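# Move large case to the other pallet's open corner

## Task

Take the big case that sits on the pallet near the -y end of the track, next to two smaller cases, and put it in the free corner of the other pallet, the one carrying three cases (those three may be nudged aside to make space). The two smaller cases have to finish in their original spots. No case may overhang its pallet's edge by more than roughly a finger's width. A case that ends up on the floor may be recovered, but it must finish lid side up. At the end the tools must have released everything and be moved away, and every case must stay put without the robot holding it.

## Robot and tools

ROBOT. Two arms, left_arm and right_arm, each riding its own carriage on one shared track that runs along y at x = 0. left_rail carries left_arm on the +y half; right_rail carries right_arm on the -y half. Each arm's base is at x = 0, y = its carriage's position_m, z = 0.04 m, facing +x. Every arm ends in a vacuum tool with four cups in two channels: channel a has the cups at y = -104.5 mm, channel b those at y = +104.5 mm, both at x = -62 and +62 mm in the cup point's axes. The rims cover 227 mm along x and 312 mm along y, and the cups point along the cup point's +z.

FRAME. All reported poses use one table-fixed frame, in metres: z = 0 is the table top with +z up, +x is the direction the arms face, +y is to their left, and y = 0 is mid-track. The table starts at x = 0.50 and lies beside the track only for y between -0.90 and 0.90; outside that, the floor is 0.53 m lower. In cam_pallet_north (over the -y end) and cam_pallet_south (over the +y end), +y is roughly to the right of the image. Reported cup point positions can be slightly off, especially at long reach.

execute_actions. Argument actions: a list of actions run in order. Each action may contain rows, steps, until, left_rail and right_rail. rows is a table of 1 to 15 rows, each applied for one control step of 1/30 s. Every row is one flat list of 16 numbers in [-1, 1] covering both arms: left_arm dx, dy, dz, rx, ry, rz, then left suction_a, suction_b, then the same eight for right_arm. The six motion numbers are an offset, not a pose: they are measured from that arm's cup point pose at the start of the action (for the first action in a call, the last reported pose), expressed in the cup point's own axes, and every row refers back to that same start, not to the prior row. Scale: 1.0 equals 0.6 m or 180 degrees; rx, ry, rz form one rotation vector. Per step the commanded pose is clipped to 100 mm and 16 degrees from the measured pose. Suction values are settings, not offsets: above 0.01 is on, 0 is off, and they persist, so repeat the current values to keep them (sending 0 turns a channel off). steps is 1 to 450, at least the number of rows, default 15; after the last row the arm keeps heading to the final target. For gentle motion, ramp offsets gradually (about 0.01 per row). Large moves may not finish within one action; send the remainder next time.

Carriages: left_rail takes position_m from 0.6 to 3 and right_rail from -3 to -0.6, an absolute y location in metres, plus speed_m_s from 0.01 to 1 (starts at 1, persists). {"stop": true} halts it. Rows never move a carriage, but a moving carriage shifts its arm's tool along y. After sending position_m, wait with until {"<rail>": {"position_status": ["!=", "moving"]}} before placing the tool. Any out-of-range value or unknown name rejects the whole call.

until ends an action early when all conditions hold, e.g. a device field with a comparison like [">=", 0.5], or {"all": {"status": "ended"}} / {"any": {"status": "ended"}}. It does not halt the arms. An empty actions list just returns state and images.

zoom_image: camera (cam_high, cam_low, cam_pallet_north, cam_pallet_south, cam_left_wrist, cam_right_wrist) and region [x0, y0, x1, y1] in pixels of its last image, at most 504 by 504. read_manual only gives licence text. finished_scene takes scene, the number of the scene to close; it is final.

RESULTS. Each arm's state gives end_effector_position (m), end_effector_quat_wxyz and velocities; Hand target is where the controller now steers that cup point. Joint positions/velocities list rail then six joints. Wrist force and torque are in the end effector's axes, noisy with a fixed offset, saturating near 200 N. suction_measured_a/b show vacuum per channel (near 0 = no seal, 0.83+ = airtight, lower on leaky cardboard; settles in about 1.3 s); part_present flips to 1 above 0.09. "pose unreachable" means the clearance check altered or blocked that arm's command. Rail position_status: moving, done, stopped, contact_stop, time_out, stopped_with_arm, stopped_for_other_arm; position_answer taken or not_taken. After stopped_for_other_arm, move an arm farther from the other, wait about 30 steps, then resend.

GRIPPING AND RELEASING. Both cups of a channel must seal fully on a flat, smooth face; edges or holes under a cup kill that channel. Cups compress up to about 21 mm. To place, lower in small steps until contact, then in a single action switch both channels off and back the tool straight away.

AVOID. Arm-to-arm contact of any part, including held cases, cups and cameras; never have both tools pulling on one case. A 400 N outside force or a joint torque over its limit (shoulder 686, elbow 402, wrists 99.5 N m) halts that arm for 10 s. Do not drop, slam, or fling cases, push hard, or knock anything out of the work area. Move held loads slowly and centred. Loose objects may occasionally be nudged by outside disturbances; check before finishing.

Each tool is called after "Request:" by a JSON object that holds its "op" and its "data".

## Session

Request:
{"op": "execute_actions", "data": {"actions": []}}

Scene clock: 0.00 s.
left_arm: end_effector_position=(+0.8496, +2.4573, +0.4409) suction_measured_a=0.00 part_present_a=0 suction_measured_b=0.00 part_present_b=0 end_effector_quat_wxyz=(+0.000, -0.001, +1.000, +0.000) end_effector_velocity=(-0.000, +0.000, +0.000) end_effector_angular_velocity=(-0.000, -0.000, +0.000) | right_arm: end_effector_position=(+0.8501, -0.6934, +0.4402) suction_measured_a=0.00 part_present_a=0 suction_measured_b=0.00 part_present_b=0 end_effector_quat_wxyz=(+0.000, -0.000, +1.000, -0.001) end_effector_velocity=(-0.000, +0.000, +0.000) end_effector_angular_velocity=(-0.000, -0.000, +0.000)
Joint positions: left_arm=[ 2.456 -0.238 -1.499  2.092 -2.164 -1.57   1.331] | right_arm=[-0.693 -0.238 -1.498  2.092 -2.165 -1.572  1.332]
Joint velocities: left_arm=[ 0.  0. -0.  0. -0.  0. -0.] | right_arm=[ 0.  0. -0.  0. -0.  0. -0.]
Wrist force (N, on the end effector, along its own x y z axes, offset not removed): no reading
Wrist torque (N m, same axes, about the end effector's origin, offset not removed): no reading
Hand target (left_arm): +0.850, +2.457, +0.441; +0.000, -0.001, +1.000, +0.000
Hand target (right_arm): +0.850, -0.693, +0.440; +0.000, -0.000, +1.000, -0.001
left_rail: position_m=2.456 position_m_goal=2.456 speed_m_s=1.00 position_status=done position_answer=taken refusals=0
right_rail: position_m=-0.693 position_m_goal=-0.693 speed_m_s=1.00 position_status=done position_answer=taken refusals=0

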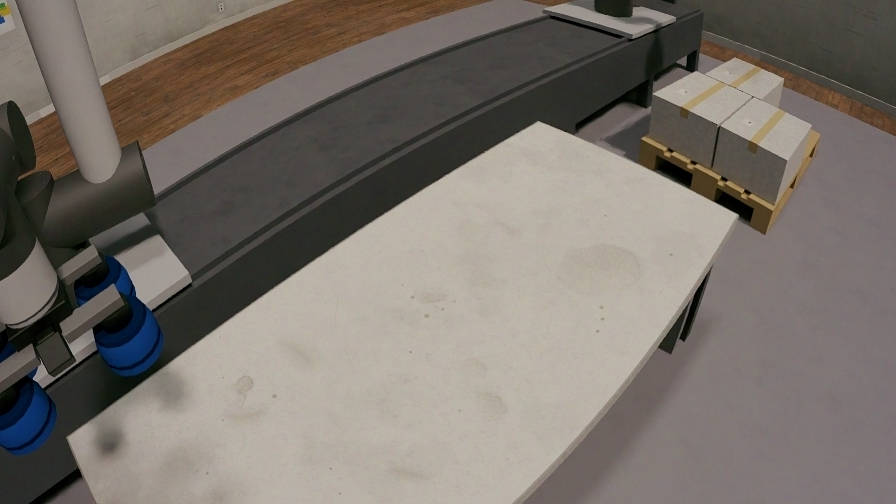

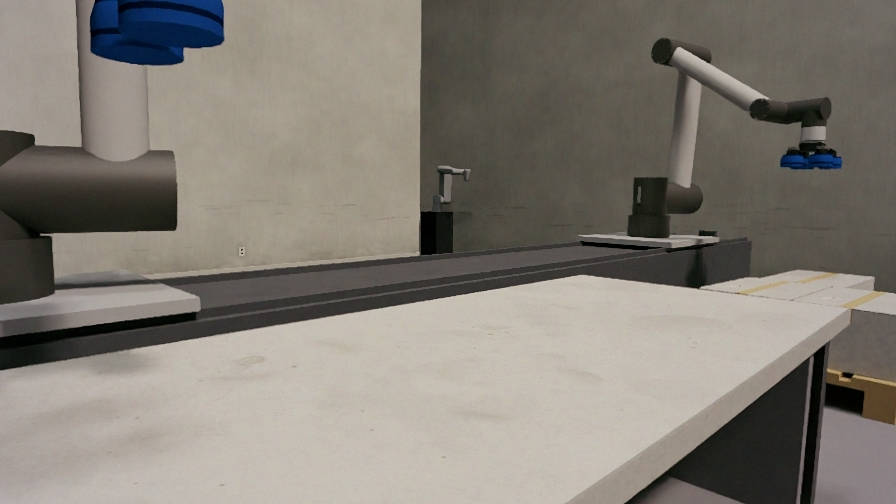

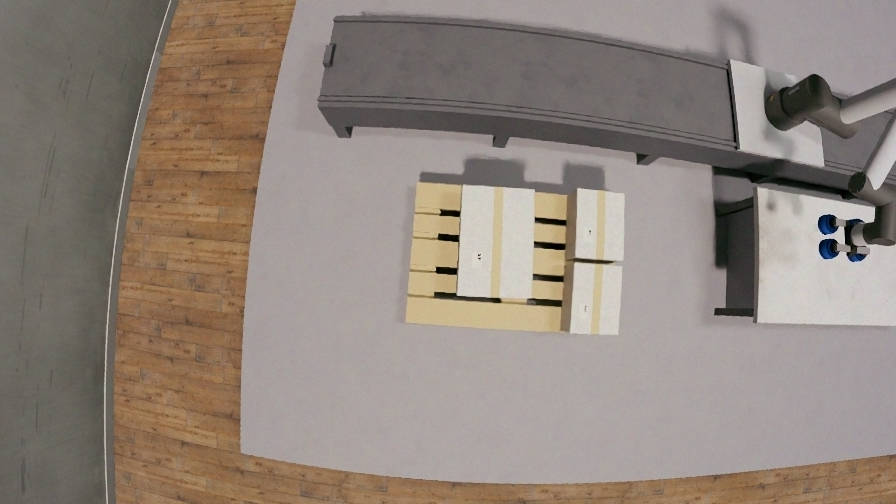

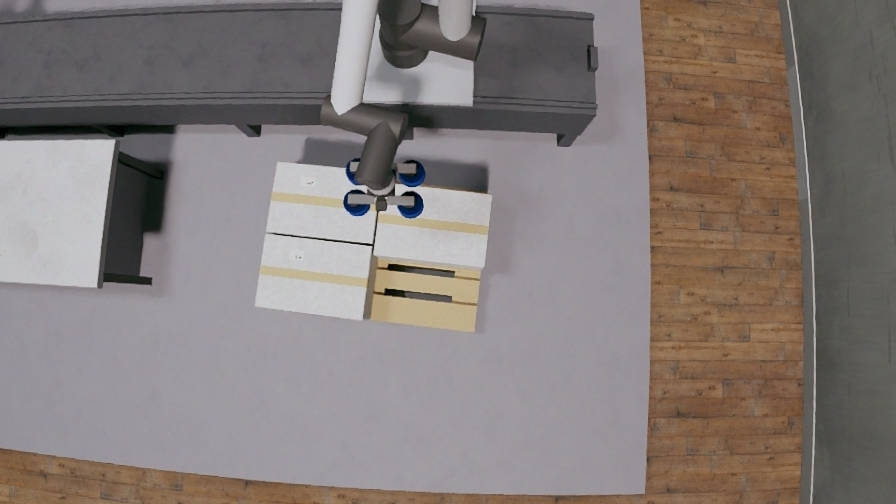

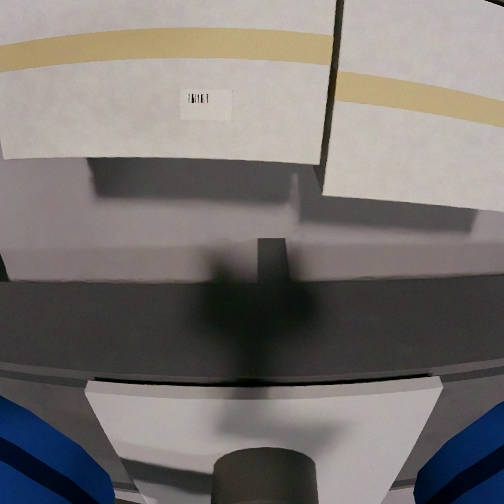

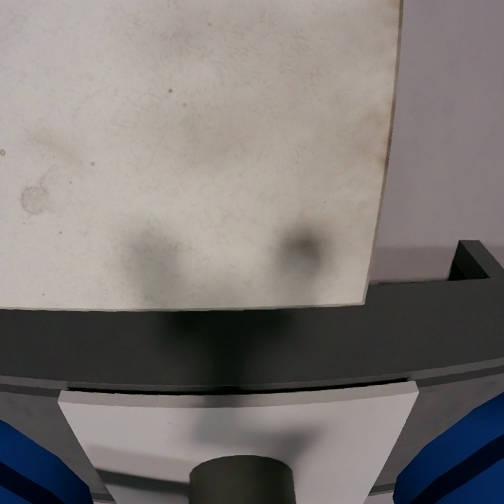

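Request:
{"op": "execute_actions", "data": {"actions": [{"right_rail":{"position_m":-2.44},"rows":[[-0.12,0.37,0.75,0,0,0.542,0,0,-0.14,0,0.2,0,0,-0.011,0,0]],"steps":55},{"rows":[[0,0,0.05,0,0,0,0,0,0,0,0.6,0,0,0,0,0]],"steps":35}]}}

Request:
{"op": "zoom_image", "data": {"camera": "cam_pallet_north", "region": [380, 150, 660, 350]}}

Request:
{"op": "zoom_image", "data": {"camera": "cam_pallet_south", "region": [230, 150, 510, 350]}}

Scene clock: 3.23 s.
left_arm: end_effector_position=(+0.9220, +2.6793, -0.0390) suction_measured_a=0.00 part_present_a=0 suction_measured_b=0.00 part_present_b=0 end_effector_quat_wxyz=(-0.000, +0.751, +0.660, +0.000) end_effector_velocity=(-0.000, -0.000, -0.000) end_effector_angular_velocity=(-0.000, +0.000, +0.000) | right_arm: end_effector_position=(+0.9341, -2.4402, -0.0397) suction_measured_a=0.00 part_present_a=0 suction_measured_b=0.00 part_present_b=0 end_effector_quat_wxyz=(+0.000, -0.018, +1.000, -0.001) end_effector_velocity=(+0.001, +0.000, -0.001) end_effector_angular_velocity=(-0.000, -0.001, +0.000)
Joint positions: left_arm=[ 2.456  0.024 -0.885  2.147 -2.833 -1.57   3.295] | right_arm=[-2.44  -0.217 -0.89   2.168 -2.85  -1.572  1.319]
Joint velocities: left_arm=[ 0.  0.  0. -0. -0. -0. -0.] | right_arm=[ 0.     0.     0.002 -0.001 -0.001  0.     0.   ]
Wrist force (N, on the end effector, along its own x y z axes, offset not removed): left_arm=[-6.8 5.0 -2.4] | right_arm=[1.8 6.2 -4.5]
Wrist torque (N m, same axes, about the end effector's origin, offset not removed): left_arm=[0.37 1.05 -0.64] | right_arm=[1.04 0.20 -0.46]
Hand target (left_arm): +0.922, +2.679, -0.039; -0.000, +0.751, +0.660, +0.000
Hand target (right_arm): +0.934, -2.440, -0.040; +0.000, -0.018, +1.000, -0.001
Off the commanded pose (left_arm): 0.000 m, 0 deg.
Off the commanded pose (right_arm): 0.001 m, 0 deg.
left_rail: position_m=2.456 position_m_goal=2.456 speed_m_s=1.00 position_status=done position_answer=taken refusals=0
right_rail: position_m=-2.440 position_m_goal=-2.440 speed_m_s=1.00 position_status=done position_answer=taken refusals=0

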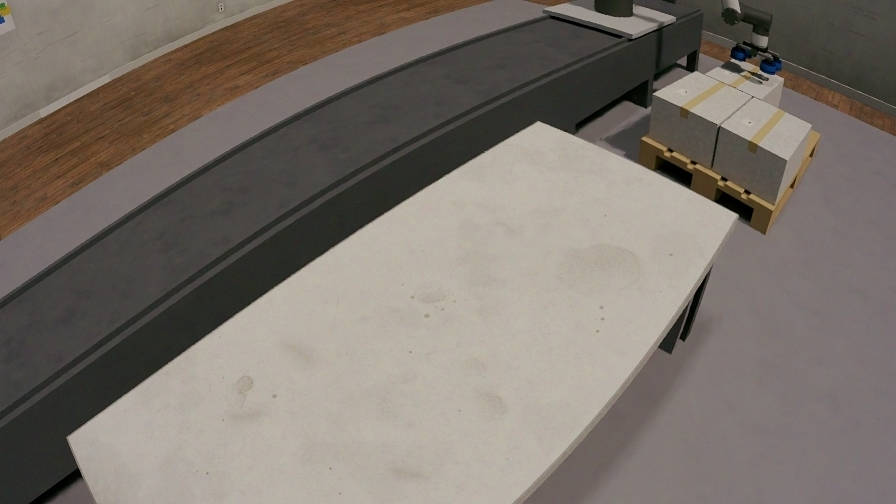

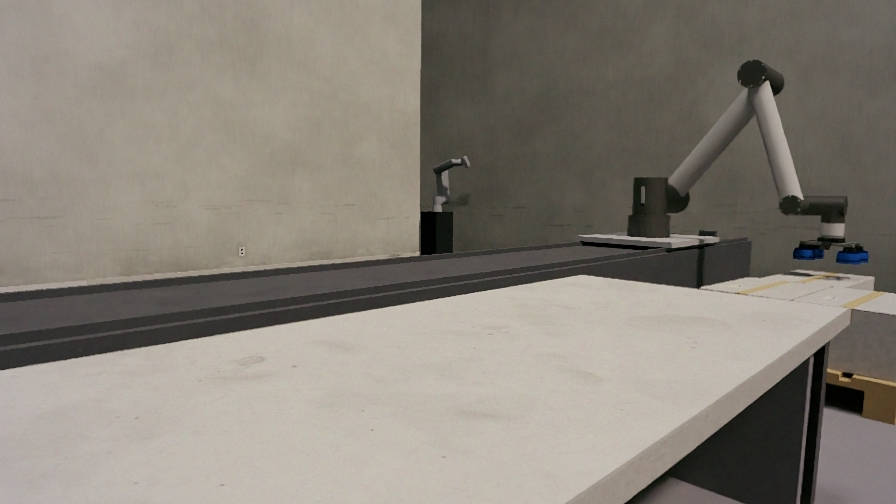

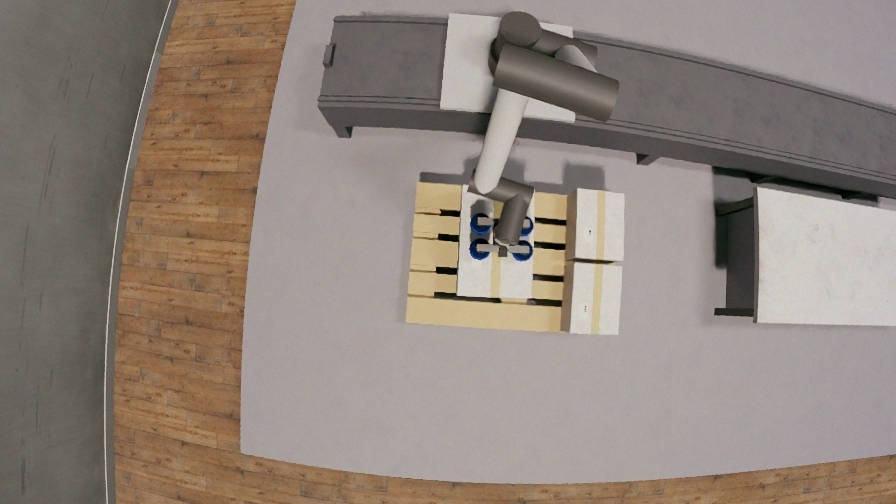

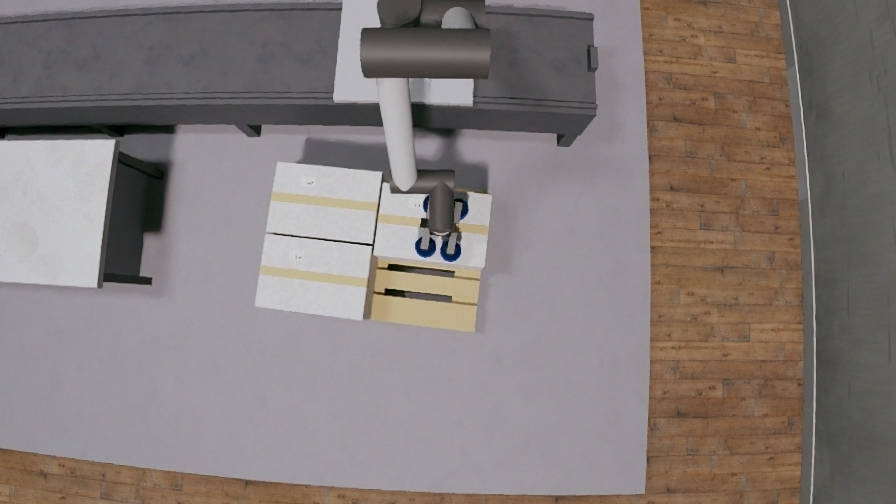

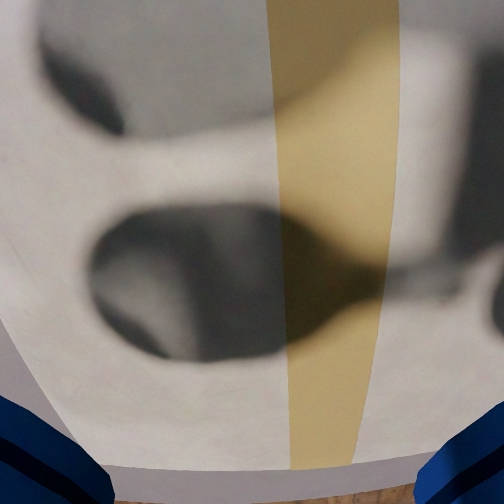

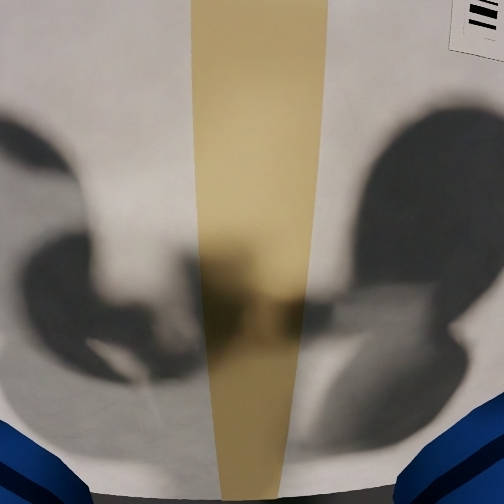

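Region (380, 150, 660, 350) of cam_pallet_north's 896x504 image, scaled by 1.800, with more detail than that image has; it fills the top 360 rows of this view, and the rest is white.

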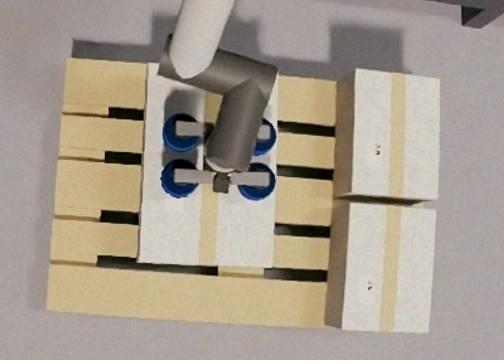

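Region (230, 150, 510, 350) of cam_pallet_south's 896x504 image, scaled by 1.800, with more detail than that image has; it fills the top 360 rows of this view, and the rest is white.

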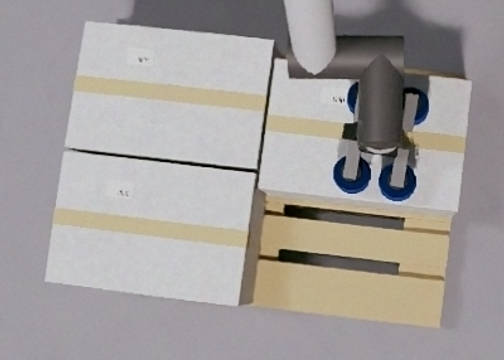

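Request:
{"op": "execute_actions", "data": {"actions": [{"rows":[[-0.04,-0.045,0.07,0,0,0,0,0,-0.01,-0.012,0.07,0,0,0,0,0]],"steps":12},{"rows":[[0,0,0.02,0,0,0,0,0,0,0,0.02,0,0,0,0,0],[0,0,0.04,0,0,0,0,0,0,0,0.04,0,0,0,0,0],[0,0,0.065,0,0,0,0,0,0,0,0.065,0,0,0,0,0]],"steps":15}]}}

Scene clock: 5.20 s.
left_arm: end_effector_position=(+0.8926, +2.6593, -0.1186) suction_measured_a=0.00 part_present_a=0 suction_measured_b=0.00 part_present_b=0 end_effector_quat_wxyz=(-0.000, +0.751, +0.660, +0.000) end_effector_velocity=(+0.001, +0.000, -0.004) end_effector_angular_velocity=(+0.000, -0.001, -0.000) | right_arm: end_effector_position=(+0.9399, -2.4470, -0.1195) suction_measured_a=0.00 part_present_a=0 suction_measured_b=0.00 part_present_b=0 end_effector_quat_wxyz=(+0.000, -0.018, +1.000, -0.001) end_effector_velocity=(+0.001, -0.000, -0.004) end_effector_angular_velocity=(-0.000, -0.001, +0.000)
Joint positions: left_arm=[ 2.456  0.002 -0.788  2.185 -2.968 -1.57   3.273] | right_arm=[-2.44  -0.222 -0.78   2.149 -2.94  -1.572  1.313]
Joint velocities: left_arm=[ 0.     0.     0.007 -0.002 -0.005 -0.     0.001] | right_arm=[ 0.     0.     0.006 -0.002 -0.005 -0.    -0.   ]
Wrist force (N, on the end effector, along its own x y z axes, offset not removed): left_arm=[-5.9 3.5 -0.6] | right_arm=[0.9 3.2 -6.0]
Wrist torque (N m, same axes, about the end effector's origin, offset not removed): left_arm=[0.30 0.88 -0.72] | right_arm=[0.38 0.34 -0.48]
Hand target (left_arm): +0.893, +2.660, -0.119; -0.000, +0.751, +0.660, +0.000
Hand target (right_arm): +0.940, -2.447, -0.120; +0.000, -0.018, +1.000, -0.001
Off the commanded pose (left_arm): 0.000 m, 0 deg.
Off the commanded pose (right_arm): 0.000 m, 0 deg.
left_rail: position_m=2.456 position_m_goal=2.456 speed_m_s=1.00 position_status=done position_answer=taken refusals=0
right_rail: position_m=-2.440 position_m_goal=-2.440 speed_m_s=1.00 position_status=done position_answer=taken refusals=0

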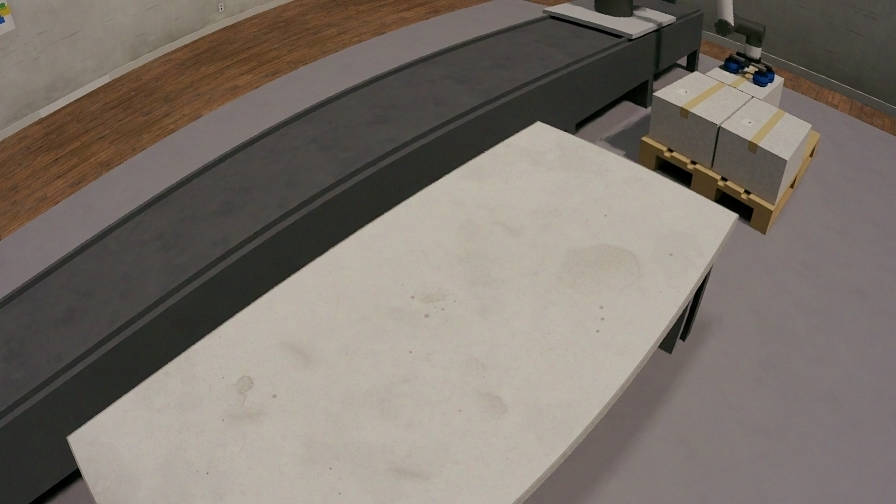

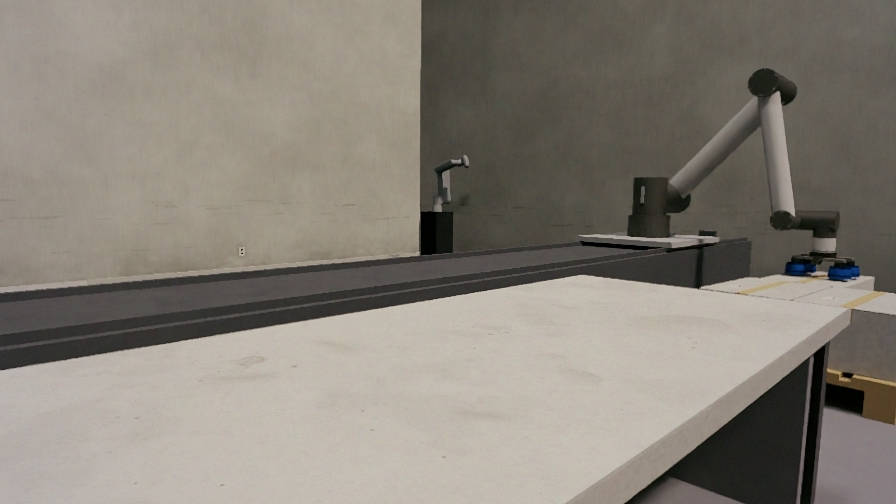

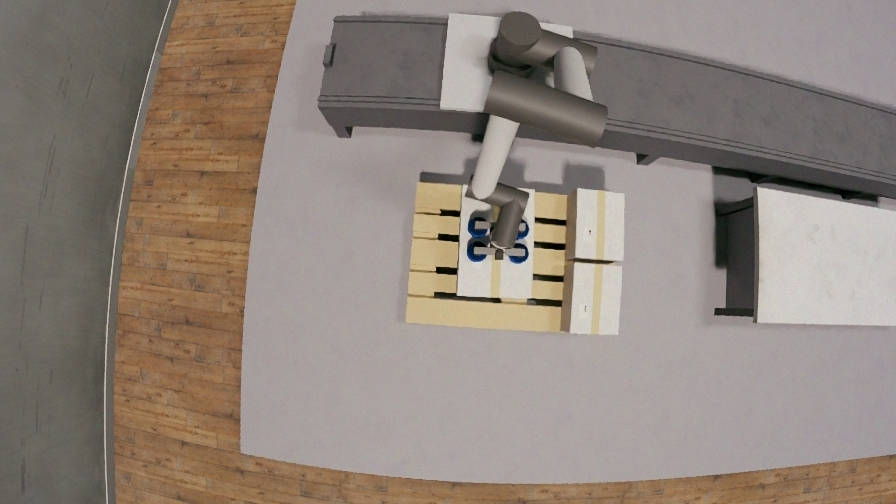

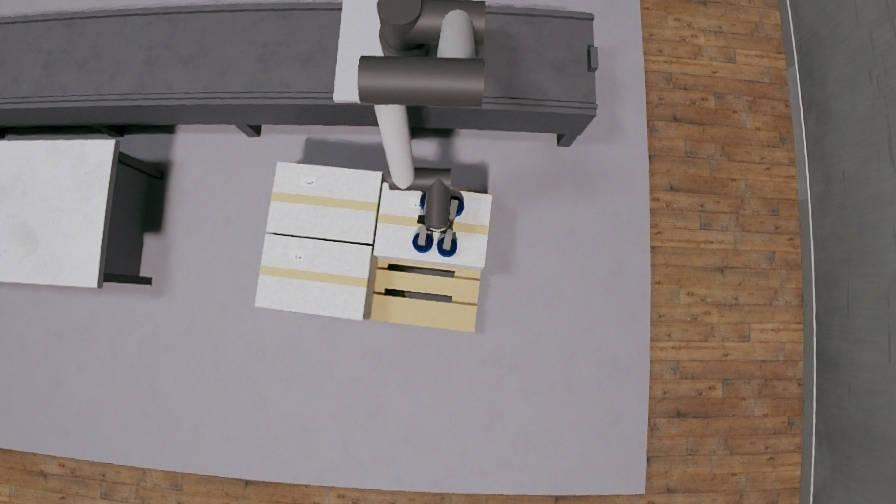

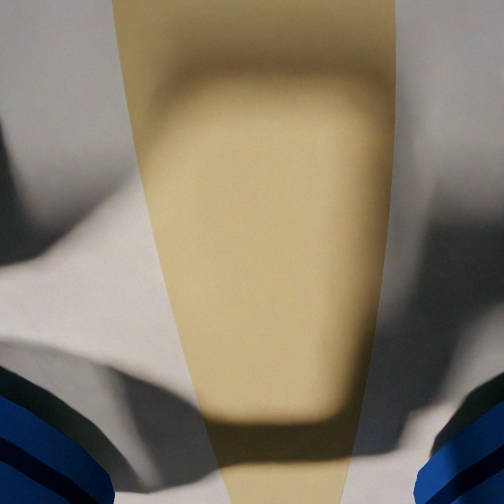

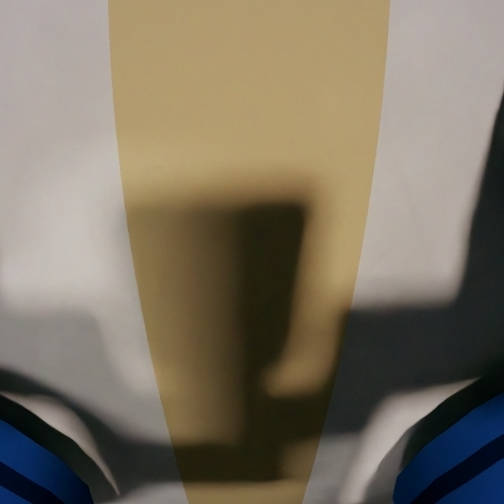

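Request:
{"op": "execute_actions", "data": {"actions": [{"rows":[[0,0,0.015,0,0,0,1,1,0,0,0.015,0,0,0,1,1],[0,0,0.03,0,0,0,1,1,0,0,0.03,0,0,0,1,1],[0,0,0.045,0,0,0,1,1,0,0,0.045,0,0,0,1,1]],"steps":40}]}}

Scene clock: 6.63 s.
left_arm: end_effector_position=(+0.8926, +2.6594, -0.1456) suction_measured_a=0.94 part_present_a=1 suction_measured_b=0.94 part_present_b=1 end_effector_quat_wxyz=(-0.000, +0.751, +0.660, +0.000) end_effector_velocity=(+0.000, -0.000, -0.000) end_effector_angular_velocity=(-0.000, +0.000, -0.000) | right_arm: end_effector_position=(+0.9399, -2.4470, -0.1465) suction_measured_a=0.90 part_present_a=1 suction_measured_b=0.90 part_present_b=1 end_effector_quat_wxyz=(+0.000, -0.018, +1.000, -0.001) end_effector_velocity=(-0.000, +0.000, -0.000) end_effector_angular_velocity=(+0.000, +0.000, -0.000)
Joint positions: left_arm=[ 2.456  0.002 -0.75   2.179 -2.999 -1.57   3.273] | right_arm=[-2.44  -0.222 -0.743  2.143 -2.971 -1.572  1.313]
Joint velocities: left_arm=[ 0. -0.  0. -0.  0. -0. -0.] | right_arm=[ 0.  0.  0. -0.  0.  0.  0.]
Wrist force (N, on the end effector, along its own x y z axes, offset not removed): left_arm=[-5.0 4.7 11.2] | right_arm=[1.0 2.5 12.9]
Wrist torque (N m, same axes, about the end effector's origin, offset not removed): left_arm=[0.30 -0.41 -0.63] | right_arm=[0.23 4.99 -0.44]
Hand target (left_arm): +0.893, +2.659, -0.146; -0.000, +0.751, +0.660, +0.000
Hand target (right_arm): +0.940, -2.447, -0.146; +0.000, -0.018, +1.000, -0.001
Off the commanded pose (left_arm): 0.000 m, 0 deg.
Off the commanded pose (right_arm): 0.000 m, 0 deg.
left_rail: position_m=2.456 position_m_goal=2.456 speed_m_s=1.00 position_status=done position_answer=taken refusals=0
right_rail: position_m=-2.440 position_m_goal=-2.440 speed_m_s=1.00 position_status=done position_answer=taken refusals=0

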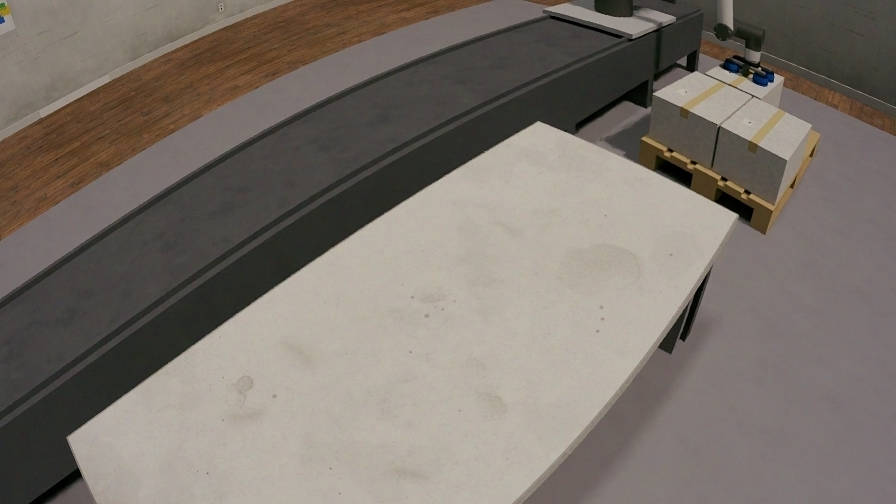

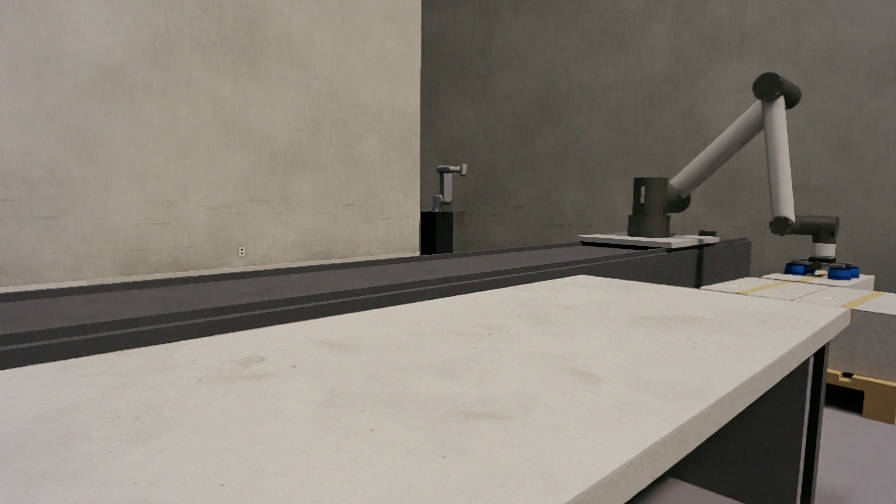

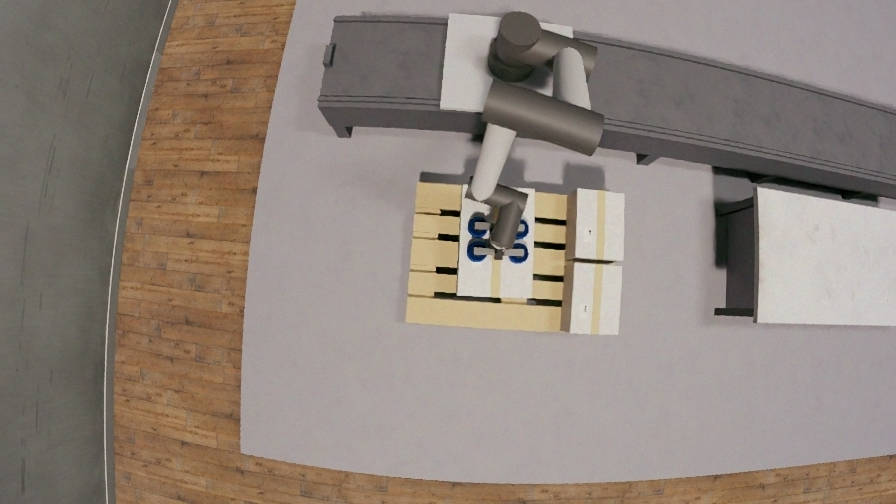

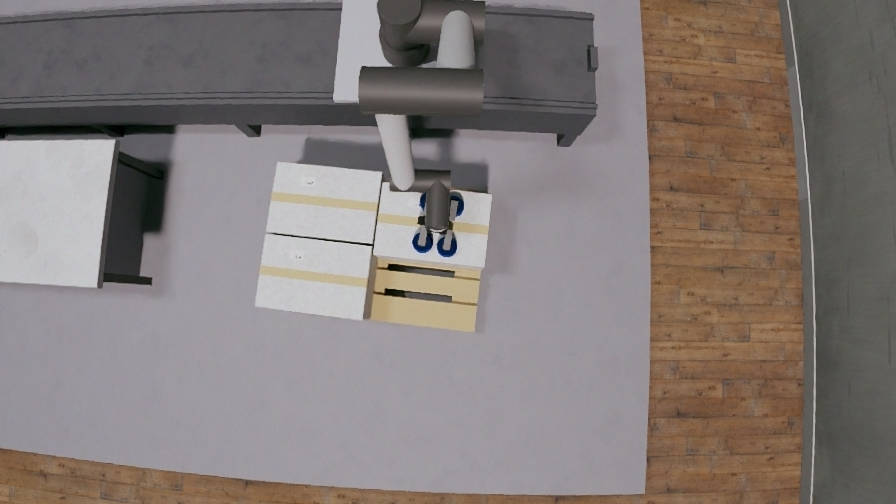

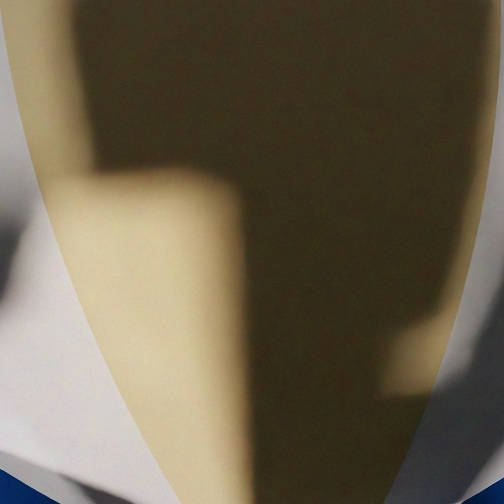

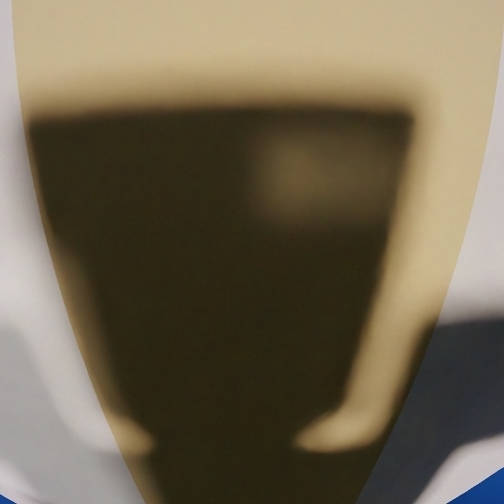

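Request:
{"op": "execute_actions", "data": {"actions": [{"rows":[[0,0,-0.005,0,0,0,1,1,0,0,-0.005,0,0,0,1,1],[0,0,-0.01,0,0,0,1,1,0,0,-0.01,0,0,0,1,1],[0,0,-0.012,0,0,0,1,1,0,0,-0.02,0,0,0,1,1],[0,0,-0.012,0,0,0,1,1,0,0,-0.03,0,0,0,1,1],[0,-0.008,-0.012,0,0,0,1,1,0,0,-0.045,0,0,0,1,1],[0,-0.016,-0.012,0,0,0,1,1,0,0,-0.06,0,0,0,1,1],[0,-0.024,-0.012,0,0,0,1,1,0,0,-0.08,0,0,0,1,1],[0,-0.032,-0.012,0,0,0,1,1,0,0,-0.1,0,0,0,1,1],[0,-0.04,-0.012,0,0,0,1,1,0,0,-0.125,0,0,0,1,1],[0,-0.05,-0.012,0,0,0,1,1,0,0,-0.15,0,0,0,1,1],[0,-0.06,-0.012,0,0,0,1,1,0,0,-0.18,0,0,0,1,1],[0,-0.07,-0.012,0,0,0,1,1,0,0,-0.21,0,0,0,1,1],[0,-0.08,-0.012,0,0,0,1,1,0,0,-0.25,0,0,0,1,1],[0,-0.088,-0.012,0,0,0,1,1,0,0,-0.3,0,0,0,1,1],[0,-0.095,-0.012,0,0,0,1,1,0,0,-0.8,0,0,0,1,1]],"steps":48},{"right_rail":{"position_m":-0.6},"rows":[[0,0,0,0,0,0,1,1,0,0,0,0,0,0.02,1,1],[0,0,0,0,0,0,1,1,0,0,0,0,0,0.04,1,1],[0,0,0,0,0,0,1,1,0,0,0,0,0,0.07,1,1],[0,0,0,0,0,0,1,1,0,0,0,0,0,0.1,1,1],[0,0,0,0,0,0,1,1,0,0,0,0,0,0.14,1,1],[0,0,0,0,0,0,1,1,0,0,0,0,0,0.18,1,1],[0,0,0,0,0,0,1,1,0,0,0,0,0,0.22,1,1],[0,0,0,0,0,0,1,1,0,0,0,0,0,0.26,1,1],[0,0,0,0,0,0,1,1,0,0,0,0,0,0.3,1,1],[0,0,0,0,0,0,1,1,0,0,0,0,0,0.35,1,1],[0,0,0,0,0,0,1,1,0,0,0,0,0,0.511,1,1]],"steps":35}]}}

Request:
{"op": "zoom_image", "data": {"camera": "cam_pallet_south", "region": [230, 150, 510, 350]}}

Scene clock: 9.80 s.
left_arm: end_effector_position=(+0.8361, +2.6668, -0.1385) suction_measured_a=0.94 part_present_a=1 suction_measured_b=0.94 part_present_b=1 end_effector_quat_wxyz=(-0.000, +0.751, +0.660, +0.000) end_effector_velocity=(+0.000, +0.000, +0.000) end_effector_angular_velocity=(+0.000, -0.000, +0.000) | right_arm: end_effector_position=(+0.9396, -1.5734, +0.3332) suction_measured_a=0.90 part_present_a=1 suction_measured_b=0.90 part_present_b=1 end_effector_quat_wxyz=(-0.001, +0.672, +0.740, +0.004) end_effector_velocity=(-0.001, +1.001, -0.000) end_effector_angular_velocity=(-0.049, +0.033, -0.983)
Joint positions: left_arm=[ 2.456  0.011 -0.77   2.258 -3.059 -1.57   3.282] | right_arm=[-1.566 -0.226 -1.316  2.052 -2.31  -1.563  2.82 ]
Joint velocities: left_arm=[ 0.  0. -0.  0.  0.  0. -0.] | right_arm=[ 1.     0.019  0.005 -0.01   0.018 -0.058  1.001]
Wrist force (N, on the end effector, along its own x y z axes, offset not removed): left_arm=[-4.7 4.2 11.5] | right_arm=[1.3 -0.1 12.9]
Wrist torque (N m, same axes, about the end effector's origin, offset not removed): left_arm=[0.18 -0.41 -0.58] | right_arm=[1.12 5.28 4.29]
Hand target (left_arm): +0.836, +2.667, -0.138; -0.000, +0.751, +0.660, +0.000
Hand target (right_arm): +0.940, -1.514, +0.333; +0.000, +0.705, +0.710, +0.001
Off the commanded pose (left_arm): 0.000 m, 0 deg.
Off the commanded pose (right_arm): 0.000 m, 5 deg.
left_rail: position_m=2.456 position_m_goal=2.456 speed_m_s=1.00 position_status=done position_answer=taken refusals=0
right_rail: position_m=-1.566 position_m_goal=-0.600 speed_m_s=1.00 position_status=moving position_answer=taken refusals=0

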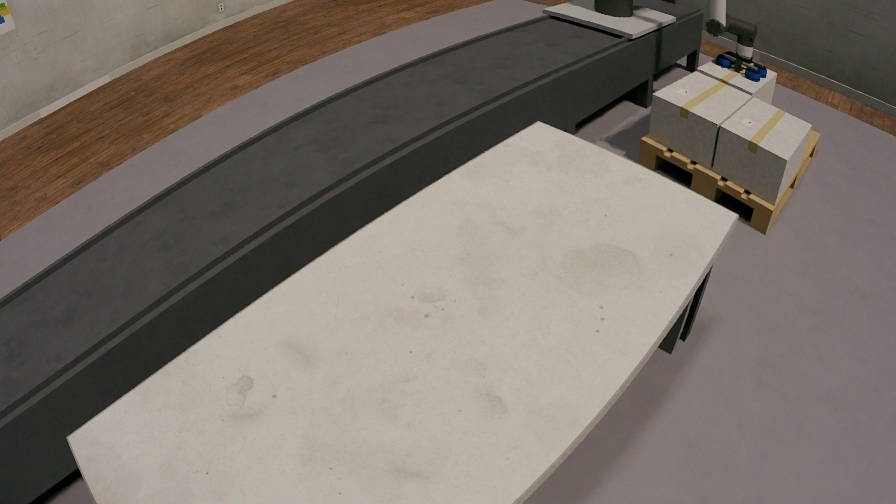

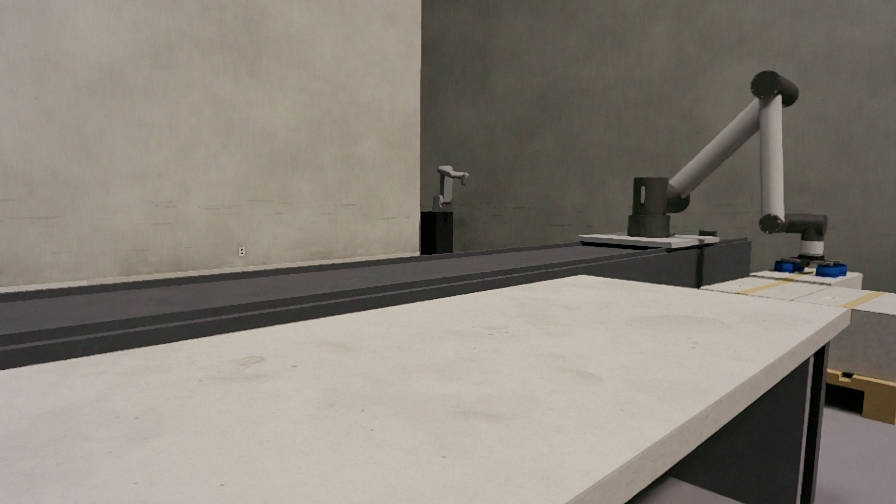

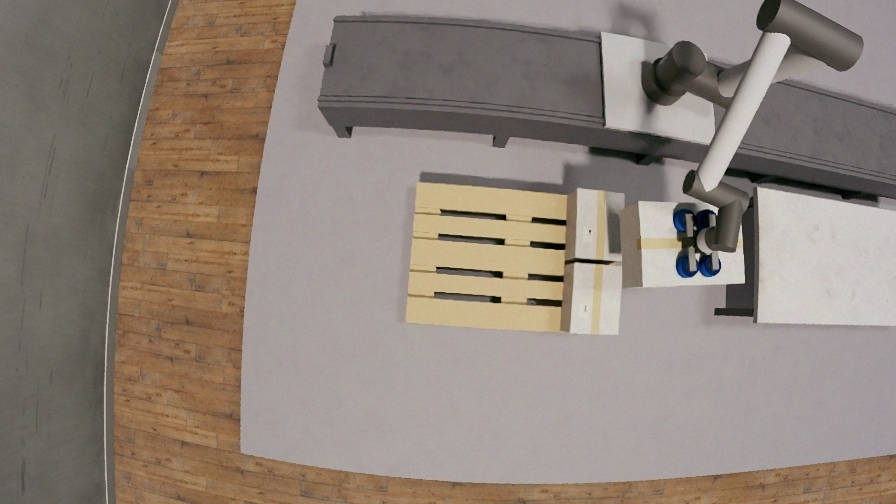

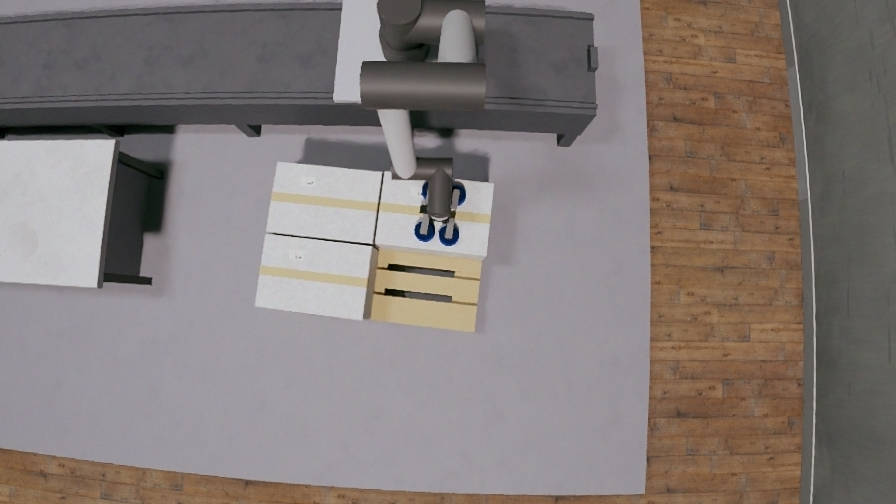

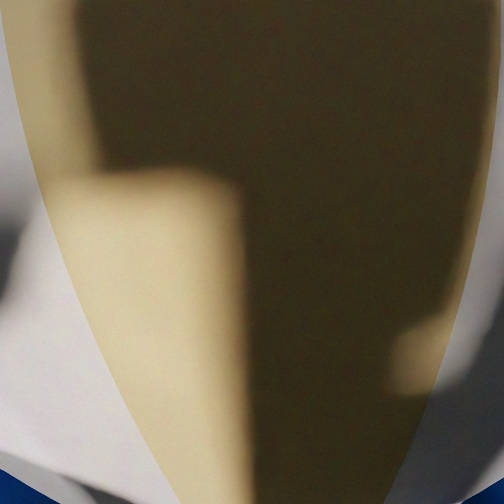

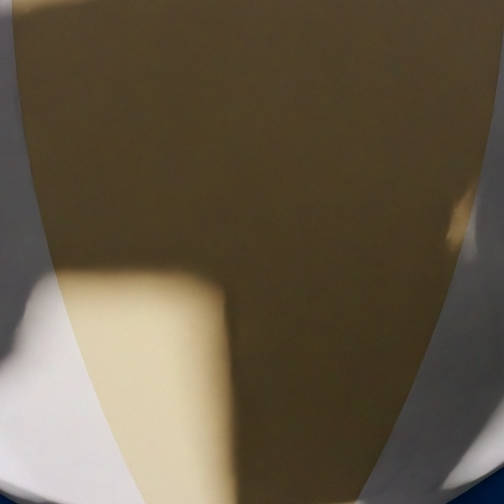

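Region (230, 150, 510, 350) of cam_pallet_south's 896x504 image, scaled by 1.800, with more detail than that image has; it fills the top 360 rows of this view, and the rest is white.

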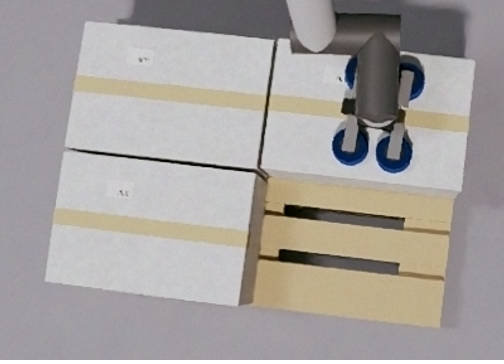

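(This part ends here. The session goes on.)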